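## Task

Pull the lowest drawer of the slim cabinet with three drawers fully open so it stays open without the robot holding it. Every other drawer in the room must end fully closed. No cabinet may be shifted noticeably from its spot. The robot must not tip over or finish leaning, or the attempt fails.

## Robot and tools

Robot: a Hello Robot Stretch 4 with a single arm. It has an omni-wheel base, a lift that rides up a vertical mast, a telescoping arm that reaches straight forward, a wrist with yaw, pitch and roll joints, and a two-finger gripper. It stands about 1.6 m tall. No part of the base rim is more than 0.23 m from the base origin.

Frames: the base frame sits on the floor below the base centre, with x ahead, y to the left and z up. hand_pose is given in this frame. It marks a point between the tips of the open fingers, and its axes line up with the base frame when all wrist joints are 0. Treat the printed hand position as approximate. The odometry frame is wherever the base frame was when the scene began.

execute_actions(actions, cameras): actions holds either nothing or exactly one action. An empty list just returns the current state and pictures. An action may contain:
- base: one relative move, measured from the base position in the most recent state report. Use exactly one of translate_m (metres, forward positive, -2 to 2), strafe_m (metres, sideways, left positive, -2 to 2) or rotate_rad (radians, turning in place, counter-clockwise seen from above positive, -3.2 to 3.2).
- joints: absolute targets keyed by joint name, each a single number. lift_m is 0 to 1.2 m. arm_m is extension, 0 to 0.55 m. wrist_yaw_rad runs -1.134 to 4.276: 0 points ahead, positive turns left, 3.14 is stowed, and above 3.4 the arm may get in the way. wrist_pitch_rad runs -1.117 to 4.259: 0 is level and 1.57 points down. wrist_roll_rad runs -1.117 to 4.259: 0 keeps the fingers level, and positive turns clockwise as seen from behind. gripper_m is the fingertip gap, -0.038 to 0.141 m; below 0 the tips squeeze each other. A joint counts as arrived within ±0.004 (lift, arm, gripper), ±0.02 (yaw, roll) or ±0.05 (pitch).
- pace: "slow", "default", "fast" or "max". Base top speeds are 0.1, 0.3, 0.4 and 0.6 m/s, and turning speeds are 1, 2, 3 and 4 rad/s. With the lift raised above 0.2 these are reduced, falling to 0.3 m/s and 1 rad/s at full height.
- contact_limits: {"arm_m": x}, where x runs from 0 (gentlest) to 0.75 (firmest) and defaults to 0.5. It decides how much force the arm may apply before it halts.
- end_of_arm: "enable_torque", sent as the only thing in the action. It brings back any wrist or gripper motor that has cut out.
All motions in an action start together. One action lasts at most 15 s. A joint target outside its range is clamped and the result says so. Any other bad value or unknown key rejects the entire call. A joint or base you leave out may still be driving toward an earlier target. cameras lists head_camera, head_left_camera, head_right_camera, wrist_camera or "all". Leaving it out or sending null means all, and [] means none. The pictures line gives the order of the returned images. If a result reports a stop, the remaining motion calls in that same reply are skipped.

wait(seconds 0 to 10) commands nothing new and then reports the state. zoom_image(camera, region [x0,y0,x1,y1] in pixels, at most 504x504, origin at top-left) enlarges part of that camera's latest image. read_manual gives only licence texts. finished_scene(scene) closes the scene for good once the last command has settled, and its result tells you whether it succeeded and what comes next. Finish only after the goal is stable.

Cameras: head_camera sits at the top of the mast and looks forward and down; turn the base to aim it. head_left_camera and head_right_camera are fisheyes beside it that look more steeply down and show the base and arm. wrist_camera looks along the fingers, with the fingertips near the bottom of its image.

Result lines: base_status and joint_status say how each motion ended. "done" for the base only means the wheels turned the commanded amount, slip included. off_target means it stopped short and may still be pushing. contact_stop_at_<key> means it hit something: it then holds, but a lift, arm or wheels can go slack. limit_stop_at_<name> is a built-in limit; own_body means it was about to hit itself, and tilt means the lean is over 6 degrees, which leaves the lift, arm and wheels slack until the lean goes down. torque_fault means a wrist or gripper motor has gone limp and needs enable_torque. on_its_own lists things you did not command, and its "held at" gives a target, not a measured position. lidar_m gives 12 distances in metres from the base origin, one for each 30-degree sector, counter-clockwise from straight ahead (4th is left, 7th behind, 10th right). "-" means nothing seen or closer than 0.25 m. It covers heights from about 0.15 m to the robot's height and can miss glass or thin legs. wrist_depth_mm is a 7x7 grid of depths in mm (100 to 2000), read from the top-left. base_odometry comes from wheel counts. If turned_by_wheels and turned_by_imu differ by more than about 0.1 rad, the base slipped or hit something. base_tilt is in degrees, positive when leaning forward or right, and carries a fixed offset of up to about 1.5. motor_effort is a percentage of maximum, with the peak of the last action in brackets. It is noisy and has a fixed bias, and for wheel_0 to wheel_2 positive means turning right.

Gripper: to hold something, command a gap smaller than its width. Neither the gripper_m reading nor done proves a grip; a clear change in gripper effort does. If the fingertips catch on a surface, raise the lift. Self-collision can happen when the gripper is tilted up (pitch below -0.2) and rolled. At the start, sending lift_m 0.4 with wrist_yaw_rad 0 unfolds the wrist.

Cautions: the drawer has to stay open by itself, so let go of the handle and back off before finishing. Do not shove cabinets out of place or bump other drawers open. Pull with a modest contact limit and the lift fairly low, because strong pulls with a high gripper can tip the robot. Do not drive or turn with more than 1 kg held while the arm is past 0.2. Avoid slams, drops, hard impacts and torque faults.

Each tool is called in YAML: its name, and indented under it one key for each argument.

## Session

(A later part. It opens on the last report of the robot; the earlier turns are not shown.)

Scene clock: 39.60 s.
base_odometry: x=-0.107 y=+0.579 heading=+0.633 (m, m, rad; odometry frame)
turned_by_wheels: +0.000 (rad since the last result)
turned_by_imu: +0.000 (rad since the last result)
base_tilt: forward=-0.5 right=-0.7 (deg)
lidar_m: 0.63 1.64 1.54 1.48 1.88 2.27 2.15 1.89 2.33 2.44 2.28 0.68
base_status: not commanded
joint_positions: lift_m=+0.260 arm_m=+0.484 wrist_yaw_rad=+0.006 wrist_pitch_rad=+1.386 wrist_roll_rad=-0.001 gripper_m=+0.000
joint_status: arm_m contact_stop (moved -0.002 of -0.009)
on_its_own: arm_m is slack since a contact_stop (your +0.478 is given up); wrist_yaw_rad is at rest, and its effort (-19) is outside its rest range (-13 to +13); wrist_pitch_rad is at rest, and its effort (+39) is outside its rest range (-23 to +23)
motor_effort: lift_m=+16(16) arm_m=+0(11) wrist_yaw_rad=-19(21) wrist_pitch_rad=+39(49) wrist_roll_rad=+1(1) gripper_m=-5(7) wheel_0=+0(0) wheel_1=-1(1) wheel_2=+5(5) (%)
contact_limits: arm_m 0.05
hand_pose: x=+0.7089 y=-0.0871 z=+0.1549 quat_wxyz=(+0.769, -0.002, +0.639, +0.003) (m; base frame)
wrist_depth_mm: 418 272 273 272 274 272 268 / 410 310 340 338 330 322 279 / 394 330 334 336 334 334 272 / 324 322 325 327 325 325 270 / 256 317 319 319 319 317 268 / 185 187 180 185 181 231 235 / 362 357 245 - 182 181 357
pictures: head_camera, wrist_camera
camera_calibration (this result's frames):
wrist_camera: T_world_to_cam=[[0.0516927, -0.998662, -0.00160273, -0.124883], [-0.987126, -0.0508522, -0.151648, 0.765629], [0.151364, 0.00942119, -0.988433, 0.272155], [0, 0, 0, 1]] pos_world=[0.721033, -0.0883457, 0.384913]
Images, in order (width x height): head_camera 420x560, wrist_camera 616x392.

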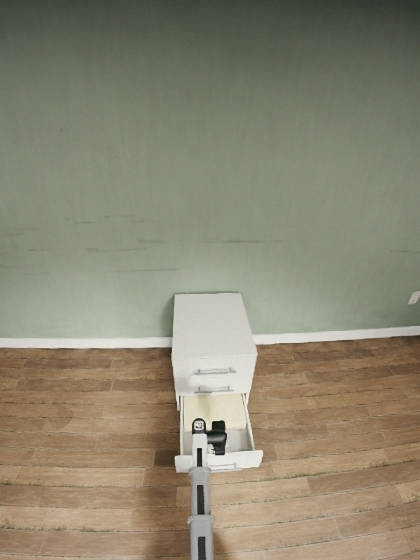

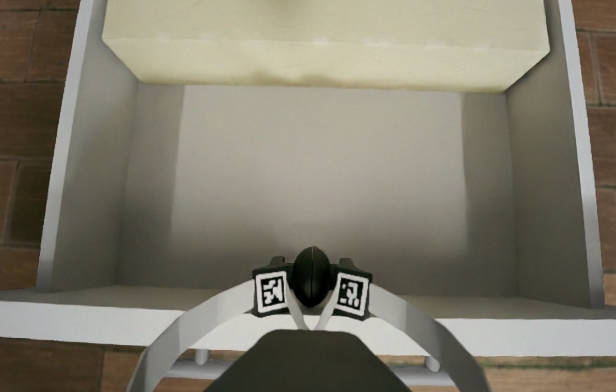

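At the end stop. Release and lift clear.

execute_actions:
  actions:
    - {"joints": {"arm_m": 0.53, "lift_m": 0.38}, "pace": "fast"}
  cameras: ["head_camera", "wrist_camera"]

Scene clock: 41.10 s.
base_odometry: x=-0.107 y=+0.579 heading=+0.633 (m, m, rad; odometry frame)
turned_by_wheels: +0.000 (rad since the last result)
turned_by_imu: -0.001 (rad since the last result)
base_tilt: forward=-0.5 right=-0.7 (deg)
lidar_m: 0.63 1.65 1.52 1.46 1.85 2.26 2.15 1.90 2.33 2.44 2.27 0.71
base_status: not commanded
joint_positions: lift_m=+0.380 arm_m=+0.529 wrist_yaw_rad=+0.000 wrist_pitch_rad=+1.400 wrist_roll_rad=-0.001 gripper_m=+0.000
joint_status: all done
motor_effort: lift_m=+24(28) arm_m=+6(5) wrist_yaw_rad=-3(20) wrist_pitch_rad=-1(38) wrist_roll_rad=+1(1) gripper_m=-3(3) wheel_0=+0(0) wheel_1=-1(1) wheel_2=-1(5) (%)
hand_pose: x=+0.7488 y=-0.0874 z=+0.2736 quat_wxyz=(+0.765, +0.000, +0.644, +0.000) (m; base frame)
wrist_depth_mm: 544 539 394 394 397 394 544 / 530 525 384 382 382 384 530 / 517 512 394 387 379 379 517 / 504 439 442 439 442 436 504 / 492 430 430 433 433 427 492 / 480 373 180 190 181 397 480 / 469 294 294 - 291 291 466
pictures: head_camera, wrist_camera
camera_calibration (this result's frames):
wrist_camera: T_world_to_cam=[[0.0456787, -0.998954, -0.00224676, -0.122422], [-0.989465, -0.0449353, -0.137624, 0.82144], [0.137379, 0.00850957, -0.990482, 0.394345], [0, 0, 0, 1]] pos_world=[0.764203, -0.0887382, 0.503366]
Images, in order (width x height): head_camera 420x560, wrist_camera 616x392.

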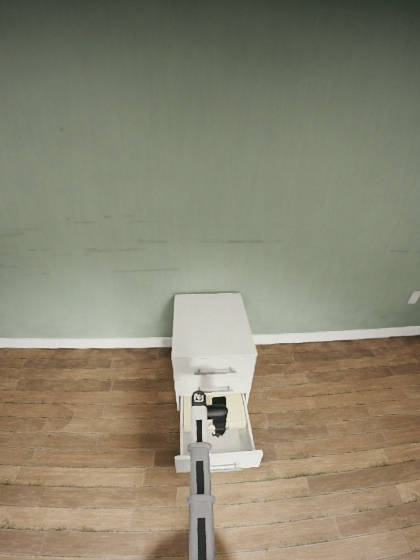

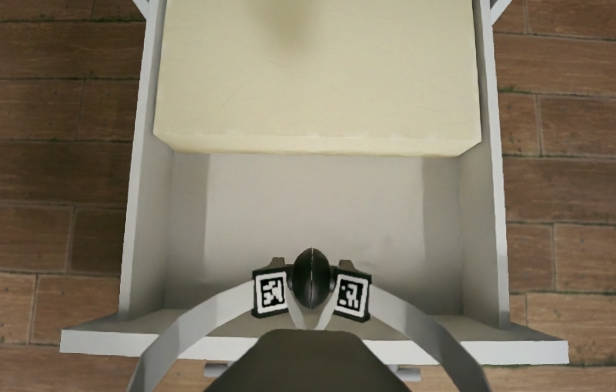

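finished_scene:
  scene: 1

The scene is finished: the task was done.


## Next scene

Pull the centre drawer of the slim cabinet with three drawers fully open so it stays open without the robot holding it. Every other drawer in the room must end fully closed. No cabinet may be shifted noticeably from its spot. The robot must not tip over or finish leaning, or the attempt fails.

execute_actions:
  actions: []

Scene clock: 0.00 s.
base_odometry: x=+0.000 y=+0.000 heading=+0.000 (m, m, rad; odometry frame)
turned_by_wheels: +0.000 (rad since the last result)
turned_by_imu: +0.000 (rad since the last result)
base_tilt: forward=-0.5 right=-0.7 (deg)
lidar_m: 1.50 2.24 2.51 2.15 1.41 1.40 1.91 1.68 1.69 2.03 1.79 1.41
base_status: not commanded
joint_positions: lift_m=+0.169 arm_m=+0.003 wrist_yaw_rad=+3.217 wrist_pitch_rad=+0.014 wrist_roll_rad=+0.007 gripper_m=+0.057
joint_status: not commanded
motor_effort: lift_m=+21 arm_m=-1 wrist_yaw_rad=-2 wrist_pitch_rad=-7 wrist_roll_rad=-1 gripper_m=-1 wheel_0=+0 wheel_1=+0 wheel_2=+0 (%)
hand_pose: x=-0.1208 y=+0.0653 z=+0.3437 quat_wxyz=(-0.038, -0.007, +0.003, +0.999) (m; base frame)
wrist_depth_mm: - - 131 - - 1863 1229 / - - 131 - - 1464 1229 / - 110 132 - - 1464 1229 / 138 136 189 - - 1430 1229 / 206 1661 1808 - 1983 1397 1255 / 207 1118 195 1205 192 1229 1138 / 206 759 842 - 842 788 866
pictures: head_camera, head_left_camera, head_right_camera, wrist_camera
camera_calibration (this result's frames):
wrist_camera: T_world_to_cam=[[-0.0860886, 0.995603, 0.0369213, -0.089641], [0.0430674, 0.0407431, -0.998241, 0.392477], [-0.995356, -0.084347, -0.0463856, 0.126691], [0, 0, 0, 1]] pos_world=[0.101482, 0.0839421, 0.400973]
Images, in order (width x height): head_camera 420x560, head_left_camera 420x672, head_right_camera 420x672, wrist_camera 616x392.

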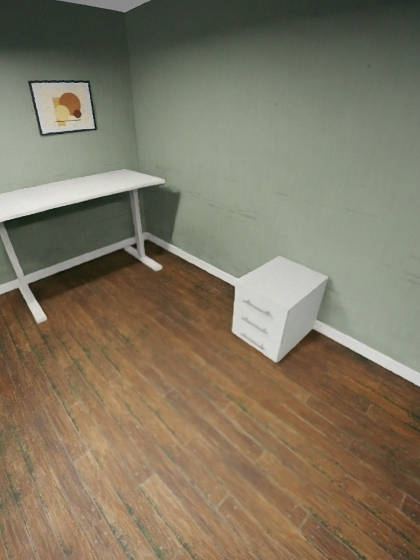

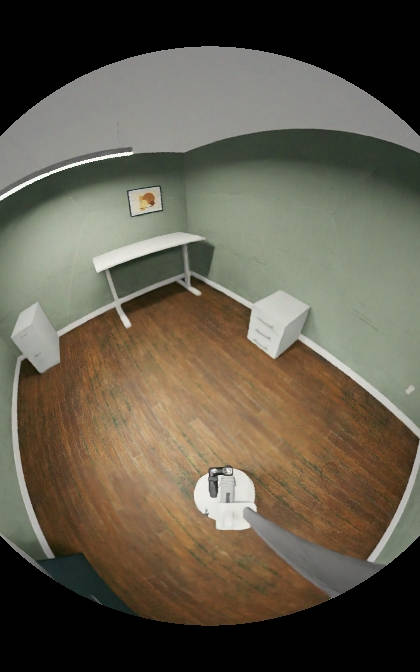

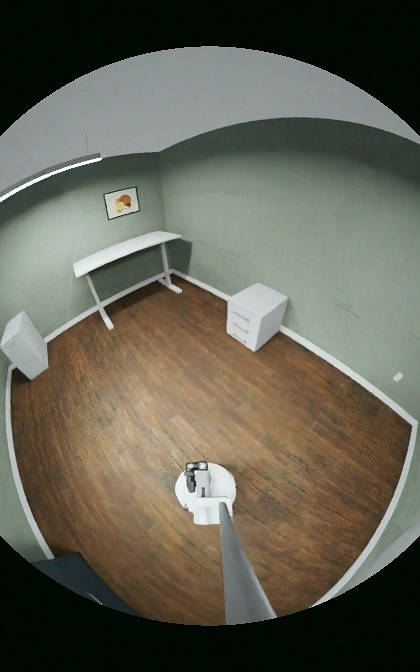

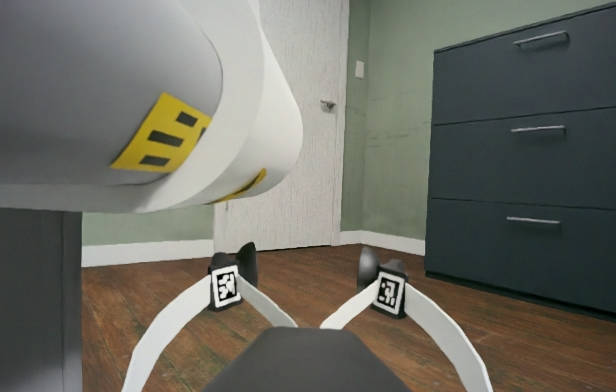

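zoom_image:
  camera: "wrist_camera"
  region: [400, 0, 616, 320]

zoom_image:
  camera: "head_left_camera"
  region: [0, 290, 100, 390]

zoom_image:
  camera: "head_camera"
  region: [220, 250, 340, 370]

Region (400, 0, 616, 320) of wrist_camera's 616x392 image, scaled by 1.575; it fills the left 340 columns of this view, and the rest is white.

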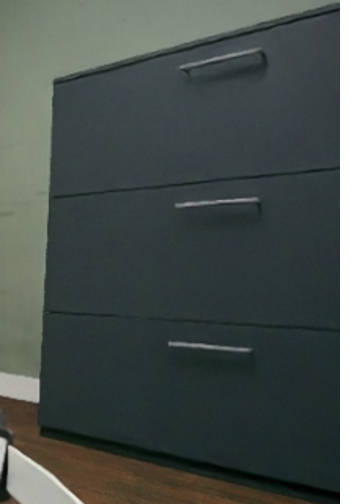

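Region (0, 290, 100, 390) of head_left_camera's 420x672 image, scaled by 5.040, with more detail than that image has.

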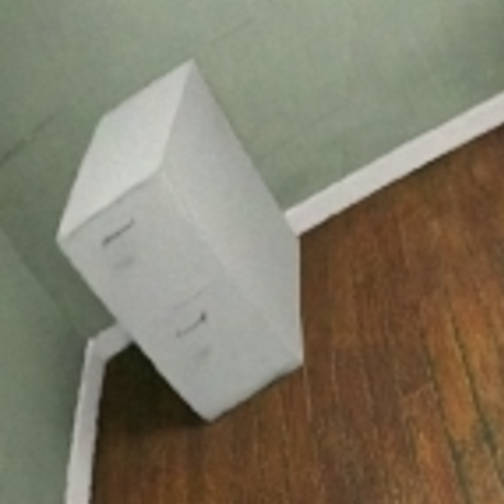

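Region (220, 250, 340, 370) of head_camera's 420x560 image, scaled by 4.200, with more detail than that image has.

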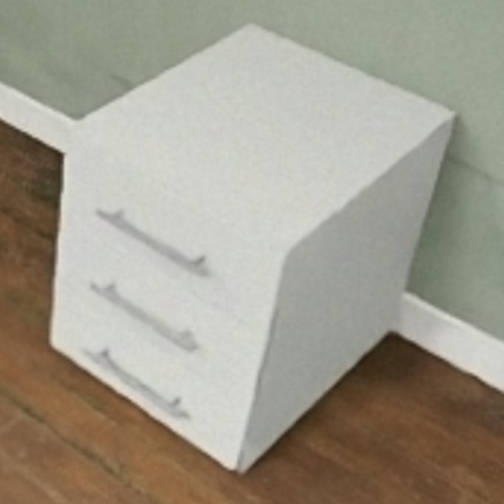

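execute_actions:
  actions:
    - {"base": {"rotate_rad": -0.805}, "joints": {"lift_m": 0.4, "wrist_yaw_rad": 0}, "pace": "fast"}
  cameras: []

execute_actions:
  actions:
    - {"base": {"strafe_m": 0.9}, "joints": {"lift_m": 0.15, "arm_m": 0.3, "gripper_m": 0.06}, "pace": "fast"}

Scene clock: 4.27 s.
base_odometry: x=+0.000 y=+0.000 heading=-0.805 (m, m, rad; odometry frame)
turned_by_wheels: -0.805 (rad since the last result)
turned_by_imu: -0.815 (rad since the last result)
base_tilt: forward=-0.5 right=-0.7 (deg)
lidar_m: 1.82 1.40 2.27 2.25 2.51 1.96 1.40 1.48 1.77 1.67 1.76 1.88
base_status: done
joint_positions: lift_m=+0.400 arm_m=+0.003 wrist_yaw_rad=+0.001 wrist_pitch_rad=+0.014 wrist_roll_rad=+0.007 gripper_m=+0.057
joint_status: all done
motor_effort: lift_m=+24(28) arm_m=-1(1) wrist_yaw_rad=-3(7) wrist_pitch_rad=-8(8) wrist_roll_rad=-1(1) gripper_m=-2(4) wheel_0=-1(6) wheel_1=-2(7) wheel_2=-2(8) (%)
hand_pose: x=+0.4620 y=-0.0873 z=+0.5739 quat_wxyz=(+1.000, +0.003, +0.007, +0.000) (m; base frame)
wrist_depth_mm: 1618 1618 1576 1576 1537 1576 1537 / 1661 1576 1618 1576 1537 1537 1576 / 1618 1661 1618 1576 1576 1537 1537 / 1576 1576 1618 1618 1618 1576 1537 / 1042 1336 1537 1618 1576 1537 1537 / 1078 1281 195 1576 193 1576 1576 / 1098 1160 1308 - 1336 1229 1366
pictures: none
No camera images: the call's "cameras" was empty. Leave "cameras" out to get every camera's image.

Scene clock: 7.73 s.
base_odometry: x=+0.649 y=+0.624 heading=-0.806 (m, m, rad; odometry frame)
turned_by_wheels: +0.000 (rad since the last result)
turned_by_imu: -0.001 (rad since the last result)
base_tilt: forward=-0.6 right=-0.7 (deg)
lidar_m: 1.25 1.81 1.36 1.32 1.64 1.92 1.87 1.63 2.03 2.58 2.53 1.91
base_status: done
joint_positions: lift_m=+0.150 arm_m=+0.299 wrist_yaw_rad=+0.000 wrist_pitch_rad=+0.014 wrist_roll_rad=+0.007 gripper_m=+0.060
joint_status: all done
motor_effort: lift_m=+16(21) arm_m=+6(8) wrist_yaw_rad=-2(2) wrist_pitch_rad=-8(7) wrist_roll_rad=-1(1) gripper_m=+2(5) wheel_0=+1(11) wheel_1=-2(8) wheel_2=-1(3) (%)
hand_pose: x=+0.7584 y=-0.0874 z=+0.3246 quat_wxyz=(+1.000, +0.003, +0.007, +0.000) (m; base frame)
wrist_depth_mm: 1308 1308 1336 1308 1281 1255 1255 / 1336 1366 1308 1336 1308 1308 1308 / 1366 1336 1308 788 778 1308 1255 / 1397 1336 1336 778 768 1308 1281 / 1366 1336 798 788 778 1308 1281 / 976 1025 196 750 196 1138 1160 / 715 707 788 - 778 732 820
pictures: head_camera, head_left_camera, head_right_camera, wrist_camera
camera_calibration (this result's frames):
wrist_camera: T_world_to_cam=[[0.010563, -0.999262, 0.0369221, -0.10883], [-0.046079, -0.0373713, -0.998239, 0.402492], [0.998882, 0.00884309, -0.0464398, -0.516172], [0, 0, 0, 1]] pos_world=[0.535291, -0.0891432, 0.38183]
Images, in order (width x height): head_camera 420x560, head_left_camera 420x672, head_right_camera 420x672, wrist_camera 616x392.

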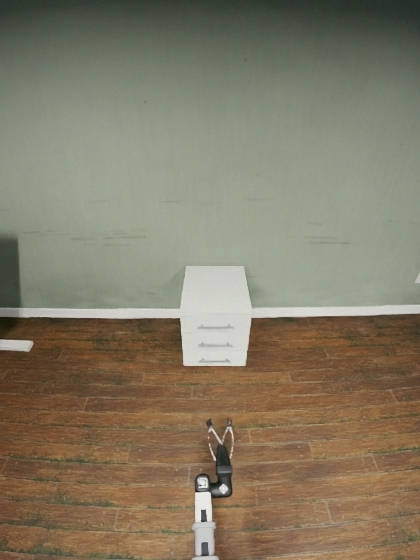

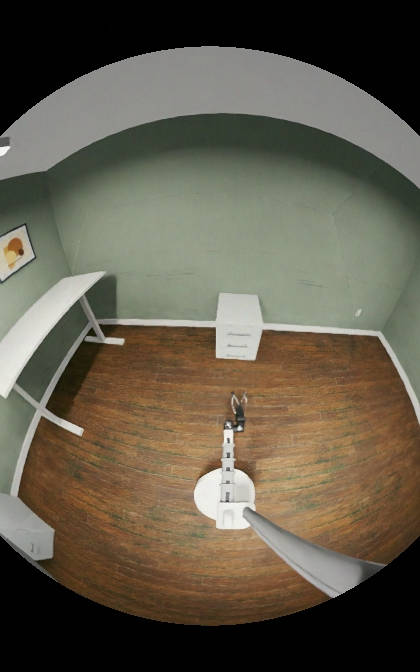

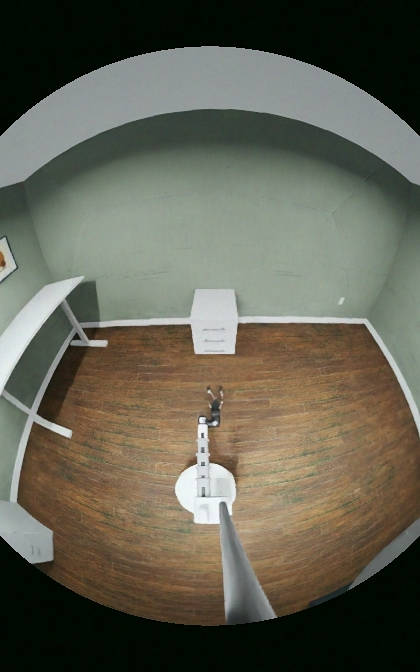

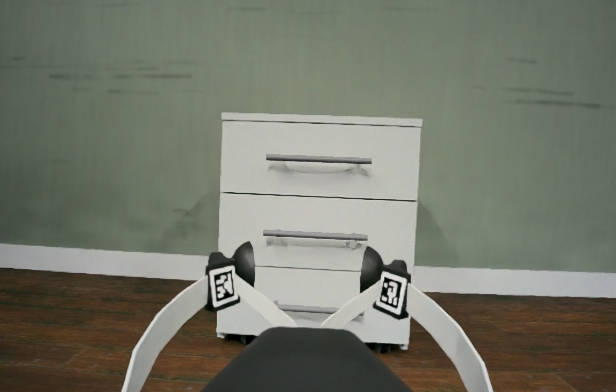

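execute_actions:
  actions:
    - {"base": {"rotate_rad": -0.03}, "joints": {"lift_m": 0.088, "arm_m": 0.44, "wrist_roll_rad": 1.57, "wrist_pitch_rad": 0.0}, "pace": "fast"}
  cameras: []

execute_actions:
  actions:
    - {"base": {"translate_m": 0.29}}
  cameras: ["head_camera", "wrist_camera"]

Scene clock: 10.00 s.
base_odometry: x=+0.649 y=+0.624 heading=-0.835 (m, m, rad; odometry frame)
turned_by_wheels: -0.030 (rad since the last result)
turned_by_imu: -0.031 (rad since the last result)
base_tilt: forward=-0.5 right=-0.7 (deg)
lidar_m: 1.25 1.91 1.37 1.35 1.69 1.95 1.85 1.60 1.98 2.59 2.61 1.91
base_status: done
joint_positions: lift_m=+0.088 arm_m=+0.439 wrist_yaw_rad=+0.000 wrist_pitch_rad=+0.002 wrist_roll_rad=+1.569 gripper_m=+0.060
joint_status: all done
motor_effort: lift_m=+15(13) arm_m=+6(9) wrist_yaw_rad=-2(0) wrist_pitch_rad=-8(8) wrist_roll_rad=+1(5) gripper_m=-3(1) wheel_0=+2(5) wheel_1=+0(4) wheel_2=+1(2) (%)
hand_pose: x=+0.8984 y=-0.0874 z=+0.2660 quat_wxyz=(+0.708, +0.707, +0.001, -0.001) (m; base frame)
wrist_depth_mm: 1160 1182 1182 1160 1160 569 399 / 1182 1160 1160 1182 1160 569 399 / 1182 1182 640 634 640 554 394 / 1182 1205 647 640 640 554 389 / 1205 1205 654 647 647 539 384 / 1255 1205 197 661 198 504 379 / 1229 1205 1229 - 750 459 375
pictures: none
No camera images: the call's "cameras" was empty. Leave "cameras" out to get every camera's image.

Scene clock: 12.43 s.
base_odometry: x=+0.844 y=+0.409 heading=-0.835 (m, m, rad; odometry frame)
turned_by_wheels: +0.000 (rad since the last result)
turned_by_imu: +0.000 (rad since the last result)
base_tilt: forward=-0.5 right=-0.8 (deg)
lidar_m: 0.97 1.61 1.36 1.31 1.84 2.00 2.15 1.90 2.38 2.54 2.19 1.05
base_status: done
joint_positions: lift_m=+0.088 arm_m=+0.439 wrist_yaw_rad=+0.000 wrist_pitch_rad=+0.002 wrist_roll_rad=+1.569 gripper_m=+0.060
joint_status: not commanded
motor_effort: lift_m=+16(16) arm_m=+6(6) wrist_yaw_rad=-2(1) wrist_pitch_rad=-8(8) wrist_roll_rad=+1(1) gripper_m=+0(0) wheel_0=+1(5) wheel_1=+1(2) wheel_2=+1(7) (%)
hand_pose: x=+0.8984 y=-0.0874 z=+0.2660 quat_wxyz=(+0.708, +0.707, +0.001, -0.001) (m; base frame)
wrist_depth_mm: 891 891 878 904 878 525 399 / 627 349 349 345 347 347 368 / 640 351 351 351 351 349 370 / 634 355 353 353 355 351 370 / 634 357 355 357 357 355 375 / 640 357 197 359 198 362 382 / 640 364 364 - 364 364 375
pictures: head_camera, wrist_camera
camera_calibration (this result's frames):
wrist_camera: T_world_to_cam=[[0.00773157, -0.0451523, -0.99895, 0.253261], [-0.0324741, 0.998442, -0.0453807, 0.175328], [0.999443, 0.0327909, 0.00625324, -0.671236], [0, 0, 0, 1]] pos_world=[0.674597, -0.141609, 0.265149]
Images, in order (width x height): head_camera 420x560, wrist_camera 616x392.

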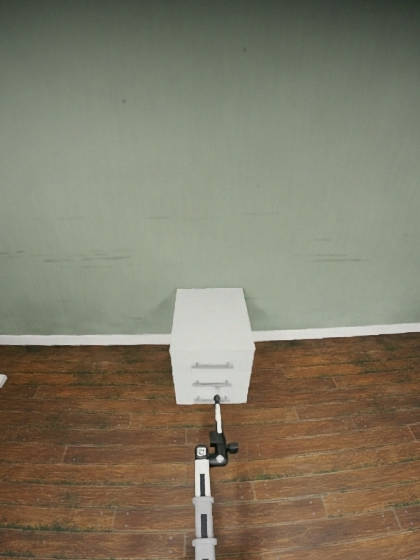

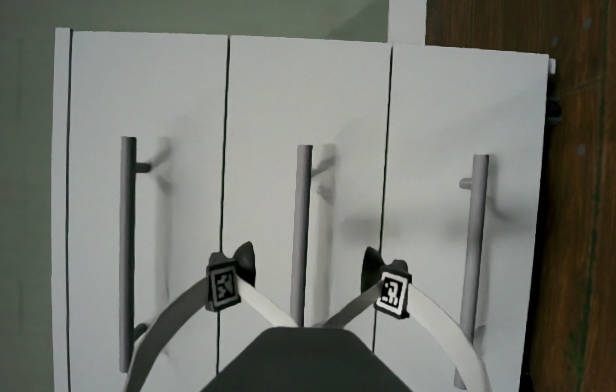

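execute_actions:
  actions:
    - {"joints": {"lift_m": 0.096, "arm_m": 0.54}, "contact_limits": {"arm_m": 0.15}}
  cameras: ["wrist_camera"]

Scene clock: 14.67 s.
base_odometry: x=+0.844 y=+0.409 heading=-0.835 (m, m, rad; odometry frame)
turned_by_wheels: +0.000 (rad since the last result)
turned_by_imu: -0.001 (rad since the last result)
base_tilt: forward=-0.5 right=-0.7 (deg)
lidar_m: 0.97 1.60 1.37 1.31 1.86 1.96 2.16 1.88 2.37 2.56 2.24 1.03
base_status: not commanded
joint_positions: lift_m=+0.096 arm_m=+0.539 wrist_yaw_rad=+0.000 wrist_pitch_rad=+0.002 wrist_roll_rad=+1.569 gripper_m=+0.060
joint_status: all done
motor_effort: lift_m=+25(25) arm_m=+6(8) wrist_yaw_rad=-1(3) wrist_pitch_rad=-8(7) wrist_roll_rad=+1(1) gripper_m=-1(1) wheel_0=+1(1) wheel_1=+1(1) wheel_2=+0(0) (%)
contact_limits: arm_m 0.15
hand_pose: x=+0.9984 y=-0.0874 z=+0.2732 quat_wxyz=(+0.708, +0.707, +0.001, -0.001) (m; base frame)
wrist_depth_mm: 249 248 247 247 248 247 248 / 250 249 250 250 250 249 249 / 252 253 253 252 252 251 252 / 255 254 255 255 255 255 224 / 256 256 257 257 257 257 256 / 259 258 196 259 198 259 240 / 262 260 262 - 262 260 260
pictures: wrist_camera
camera_calibration (this result's frames):
wrist_camera: T_world_to_cam=[[0.00777724, -0.0451012, -0.998952, 0.259709], [-0.032367, 0.998448, -0.0453304, 0.178814], [0.999446, 0.0326856, 0.00630537, -0.771209], [0, 0, 0, 1]] pos_world=[0.774549, -0.141616, 0.272406]
Images, in order (width x height): wrist_camera 616x392.

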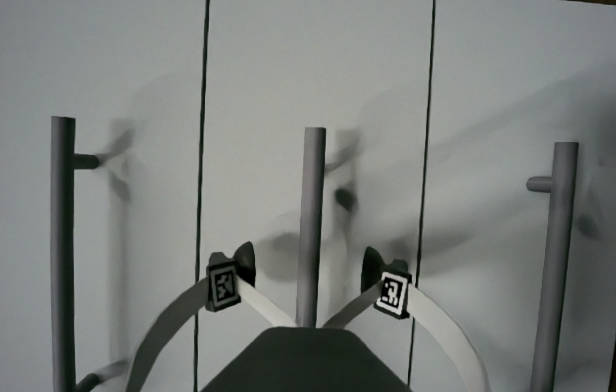

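execute_actions:
  actions:
    - {"joints": {"gripper_m": -0.03}}
  cameras: ["wrist_camera"]

execute_actions:
  actions:
    - {"joints": {"arm_m": 0.3}, "contact_limits": {"arm_m": 0.2}, "pace": "slow"}
  cameras: ["head_camera", "wrist_camera"]

Scene clock: 16.57 s.
base_odometry: x=+0.844 y=+0.409 heading=-0.835 (m, m, rad; odometry frame)
turned_by_wheels: +0.000 (rad since the last result)
turned_by_imu: -0.001 (rad since the last result)
base_tilt: forward=-0.5 right=-0.7 (deg)
lidar_m: 0.94 1.61 1.37 1.32 1.84 1.95 2.15 1.88 2.39 2.56 2.21 1.06
base_status: not commanded
joint_positions: lift_m=+0.096 arm_m=+0.539 wrist_yaw_rad=+0.001 wrist_pitch_rad=+0.002 wrist_roll_rad=+1.570 gripper_m=-0.030
joint_status: all done
motor_effort: lift_m=+25(25) arm_m=+5(6) wrist_yaw_rad=-2(3) wrist_pitch_rad=-7(8) wrist_roll_rad=+1(1) gripper_m=-18(15) wheel_0=+1(1) wheel_1=+1(1) wheel_2=+1(0) (%)
hand_pose: x=+0.9986 y=-0.0873 z=+0.2732 quat_wxyz=(+0.708, +0.707, +0.001, -0.001) (m; base frame)
wrist_depth_mm: 247 247 239 240 239 247 248 / 250 249 242 241 241 249 250 / 251 252 244 243 244 251 251 / 254 255 247 245 246 254 224 / 257 257 248 214 248 256 256 / 258 259 181 211 183 258 241 / 262 260 254 - 253 260 259
pictures: wrist_camera
camera_calibration (this result's frames):
wrist_camera: T_world_to_cam=[[0.00771066, -0.0450067, -0.998957, 0.259764], [-0.0329252, 0.998434, -0.0452372, 0.179191], [0.999428, 0.0332396, 0.00621673, -0.771356], [0, 0, 0, 1]] pos_world=[0.774812, -0.14158, 0.272395]
Images, in order (width x height): wrist_camera 616x392.

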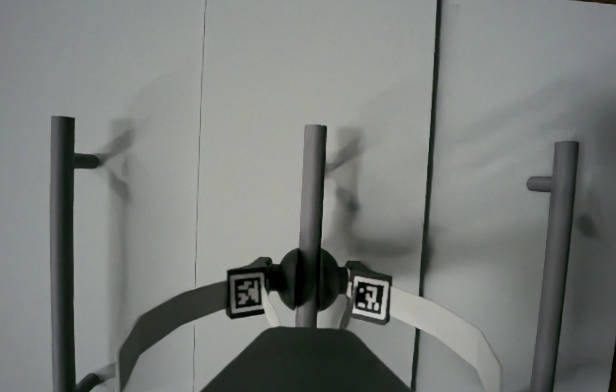

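Scene clock: 20.23 s.
base_odometry: x=+0.844 y=+0.409 heading=-0.834 (m, m, rad; odometry frame)
turned_by_wheels: +0.001 (rad since the last result)
turned_by_imu: +0.000 (rad since the last result)
base_tilt: forward=-0.5 right=-0.7 (deg)
lidar_m: 0.76 1.62 1.39 1.32 1.86 1.97 2.14 1.90 2.40 2.57 2.20 0.78
base_status: not commanded
joint_positions: lift_m=+0.096 arm_m=+0.301 wrist_yaw_rad=+0.008 wrist_pitch_rad=+0.002 wrist_roll_rad=+1.570 gripper_m=-0.030
joint_status: all done
on_its_own: wrist_yaw_rad is at rest, and its effort (-24) is outside its rest range (-13 to +13)
motor_effort: lift_m=+25(25) arm_m=-6(8) wrist_yaw_rad=-24(23) wrist_pitch_rad=-8(8) wrist_roll_rad=+1(1) gripper_m=-18(19) wheel_0=+4(4) wheel_1=+2(2) wheel_2=+4(4) (%)
contact_limits: arm_m 0.2
hand_pose: x=+0.7612 y=-0.0852 z=+0.2732 quat_wxyz=(+0.708, +0.707, +0.004, +0.002) (m; base frame)
wrist_depth_mm: 1008 1008 237 236 237 585 410 / 1025 1042 240 240 239 496 410 / 1025 488 243 241 243 484 392 / 1042 496 245 244 244 488 392 / 1060 504 248 225 247 500 397 / 1060 504 180 211 183 500 392 / 1060 1060 254 - 254 439 384
pictures: head_camera, wrist_camera
camera_calibration (this result's frames):
wrist_camera: T_world_to_cam=[[0.00788853, -0.0449319, -0.998959, 0.261518], [-0.0401537, 0.99817, -0.0452135, 0.174757], [0.999162, 0.0404686, 0.00606991, -0.533238], [0, 0, 0, 1]] pos_world=[0.537745, -0.141108, 0.272384]
Images, in order (width x height): head_camera 420x560, wrist_camera 616x392.

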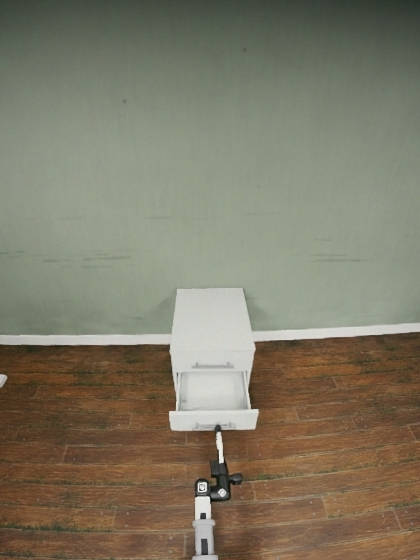

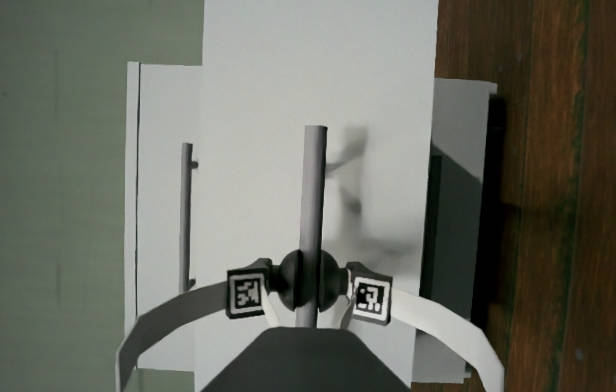

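execute_actions:
  actions:
    - {"base": {"strafe_m": 0.011}, "joints": {"arm_m": 0.192}, "contact_limits": {"arm_m": 0.03}, "pace": "slow"}
  cameras: ["head_camera", "wrist_camera"]

Scene clock: 22.73 s.
base_odometry: x=+0.852 y=+0.416 heading=-0.835 (m, m, rad; odometry frame)
turned_by_wheels: +0.000 (rad since the last result)
turned_by_imu: -0.001 (rad since the last result)
base_tilt: forward=-0.5 right=-0.8 (deg)
lidar_m: 0.63 1.62 1.34 1.31 1.85 2.01 2.17 1.88 2.38 2.58 2.22 0.69
base_status: done
joint_positions: lift_m=+0.096 arm_m=+0.198 wrist_yaw_rad=+0.002 wrist_pitch_rad=+0.003 wrist_roll_rad=+1.570 gripper_m=-0.029
joint_status: arm_m contact_stop (moved -0.103 of -0.109)
on_its_own: arm_m is slack since a contact_stop (your +0.192 is given up)
motor_effort: lift_m=+25(25) arm_m=+0(12) wrist_yaw_rad=-7(25) wrist_pitch_rad=-11(11) wrist_roll_rad=+0(1) gripper_m=-21(20) wheel_0=-6(7) wheel_1=-1(7) wheel_2=+4(6) (%)
contact_limits: arm_m 0.03
hand_pose: x=+0.6574 y=-0.0869 z=+0.2729 quat_wxyz=(+0.708, +0.707, +0.002, +0.000) (m; base frame)
wrist_depth_mm: 1138 1138 242 241 241 585 410 / 1138 1138 244 244 244 585 410 / 1138 1160 247 246 246 580 397 / 1138 1160 250 248 248 564 392 / 1160 1138 251 215 251 559 399 / 1160 1160 183 202 181 508 392 / 1160 1160 255 - 256 445 387
pictures: head_camera, wrist_camera
camera_calibration (this result's frames):
wrist_camera: T_world_to_cam=[[0.00668375, -0.0449705, -0.998966, 0.26278], [-0.0343656, 0.998388, -0.0451744, 0.168467], [0.999387, 0.034632, 0.00512754, -0.429903], [0, 0, 0, 1]] pos_world=[0.433673, -0.141489, 0.272323]
Images, in order (width x height): head_camera 420x560, wrist_camera 616x392.

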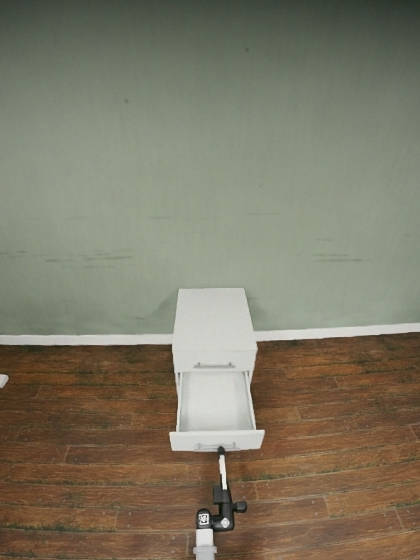

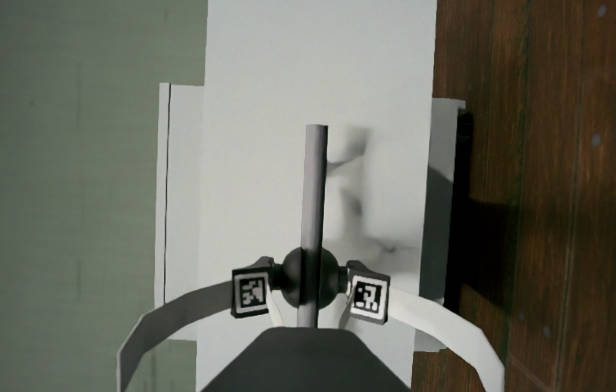

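execute_actions:
  actions:
    - {"joints": {"arm_m": 0.189, "gripper_m": 0.05}, "contact_limits": {"arm_m": 0.15}}
  cameras: ["wrist_camera"]

Scene clock: 24.67 s.
base_odometry: x=+0.852 y=+0.416 heading=-0.835 (m, m, rad; odometry frame)
turned_by_wheels: +0.000 (rad since the last result)
turned_by_imu: -0.001 (rad since the last result)
base_tilt: forward=-0.5 right=-0.7 (deg)
lidar_m: 0.65 1.62 1.36 1.31 1.84 2.00 2.15 1.88 2.39 2.58 2.20 0.69
base_status: not commanded
joint_positions: lift_m=+0.096 arm_m=+0.190 wrist_yaw_rad=+0.000 wrist_pitch_rad=+0.002 wrist_roll_rad=+1.570 gripper_m=+0.050
joint_status: all done
motor_effort: lift_m=+25(25) arm_m=-5(12) wrist_yaw_rad=-2(9) wrist_pitch_rad=-8(12) wrist_roll_rad=+1(1) gripper_m=-2(21) wheel_0=-3(5) wheel_1=-2(2) wheel_2=+0(5) (%)
contact_limits: arm_m 0.15
hand_pose: x=+0.6493 y=-0.0874 z=+0.2731 quat_wxyz=(+0.708, +0.707, +0.001, -0.001) (m; base frame)
wrist_depth_mm: 1118 1138 255 254 254 585 410 / 1138 1160 256 255 256 580 410 / 1138 1138 258 257 259 574 397 / 1182 1160 262 259 260 564 394 / 1160 1160 263 264 263 554 394 / 1182 1138 198 264 193 508 392 / 1160 1182 270 - 732 469 384
pictures: wrist_camera
camera_calibration (this result's frames):
wrist_camera: T_world_to_cam=[[0.00748031, -0.0449821, -0.99896, 0.262544], [-0.0325408, 0.998448, -0.0452027, 0.167544], [0.999442, 0.0328451, 0.00600494, -0.422266], [0, 0, 0, 1]] pos_world=[0.425518, -0.141605, 0.27238]
Images, in order (width x height): wrist_camera 616x392.

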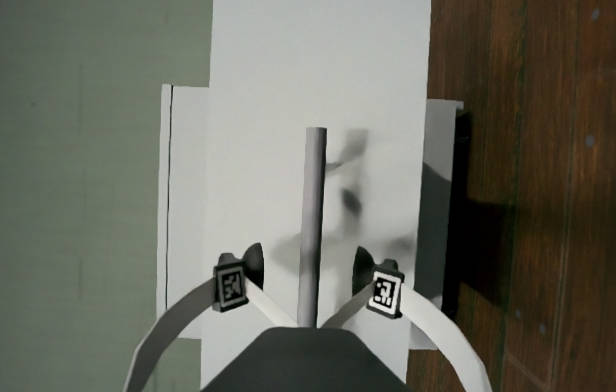

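execute_actions:
  actions:
    - {"joints": {"arm_m": 0.14}, "pace": "fast"}
  cameras: ["head_camera", "wrist_camera"]

Scene clock: 25.97 s.
base_odometry: x=+0.852 y=+0.416 heading=-0.835 (m, m, rad; odometry frame)
turned_by_wheels: +0.000 (rad since the last result)
turned_by_imu: +0.000 (rad since the last result)
base_tilt: forward=-0.5 right=-0.7 (deg)
lidar_m: 0.63 1.62 1.34 1.31 1.87 2.02 2.15 1.91 2.38 2.56 2.21 0.68
base_status: not commanded
joint_positions: lift_m=+0.096 arm_m=+0.141 wrist_yaw_rad=+0.000 wrist_pitch_rad=+0.002 wrist_roll_rad=+1.570 gripper_m=+0.050
joint_status: all done
motor_effort: lift_m=+25(25) arm_m=-6(4) wrist_yaw_rad=-1(2) wrist_pitch_rad=-8(8) wrist_roll_rad=+1(1) gripper_m=-2(1) wheel_0=-3(3) wheel_1=-1(1) wheel_2=+0(0) (%)
hand_pose: x=+0.6004 y=-0.0874 z=+0.2732 quat_wxyz=(+0.708, +0.707, +0.001, -0.001) (m; base frame)
wrist_depth_mm: 1182 1205 1182 301 842 591 413 / 1182 1205 647 304 304 580 410 / 1205 1182 634 306 307 574 397 / 1205 1205 615 310 310 569 392 / 1229 1205 314 310 312 559 397 / 1229 1205 198 314 193 512 392 / 1229 1229 1205 - 809 466 384
pictures: head_camera, wrist_camera
camera_calibration (this result's frames):
wrist_camera: T_world_to_cam=[[0.00761391, -0.0449833, -0.998959, 0.262867], [-0.0324114, 0.998452, -0.0452075, 0.165914], [0.999446, 0.0327218, 0.00614415, -0.373423], [0, 0, 0, 1]] pos_world=[0.376592, -0.141613, 0.272389]
Images, in order (width x height): head_camera 420x560, wrist_camera 616x392.

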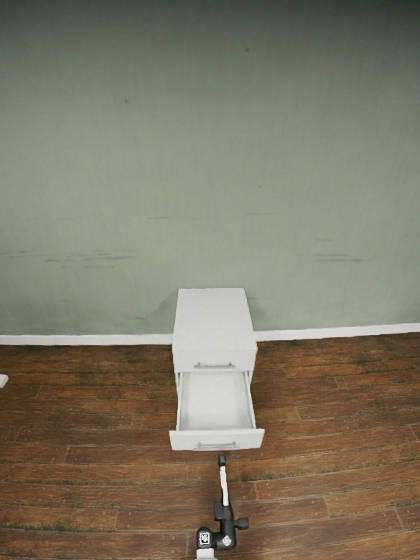

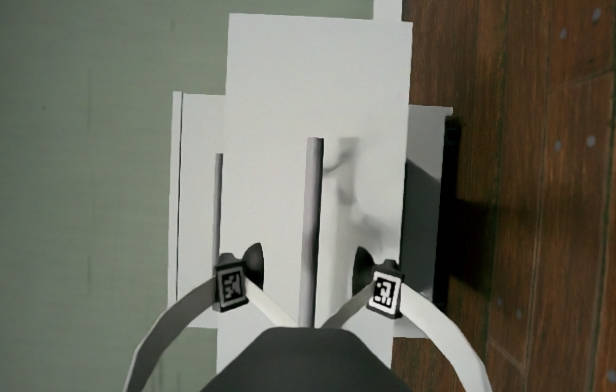

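finished_scene:
  scene: 2

The scene is finished: the task was done.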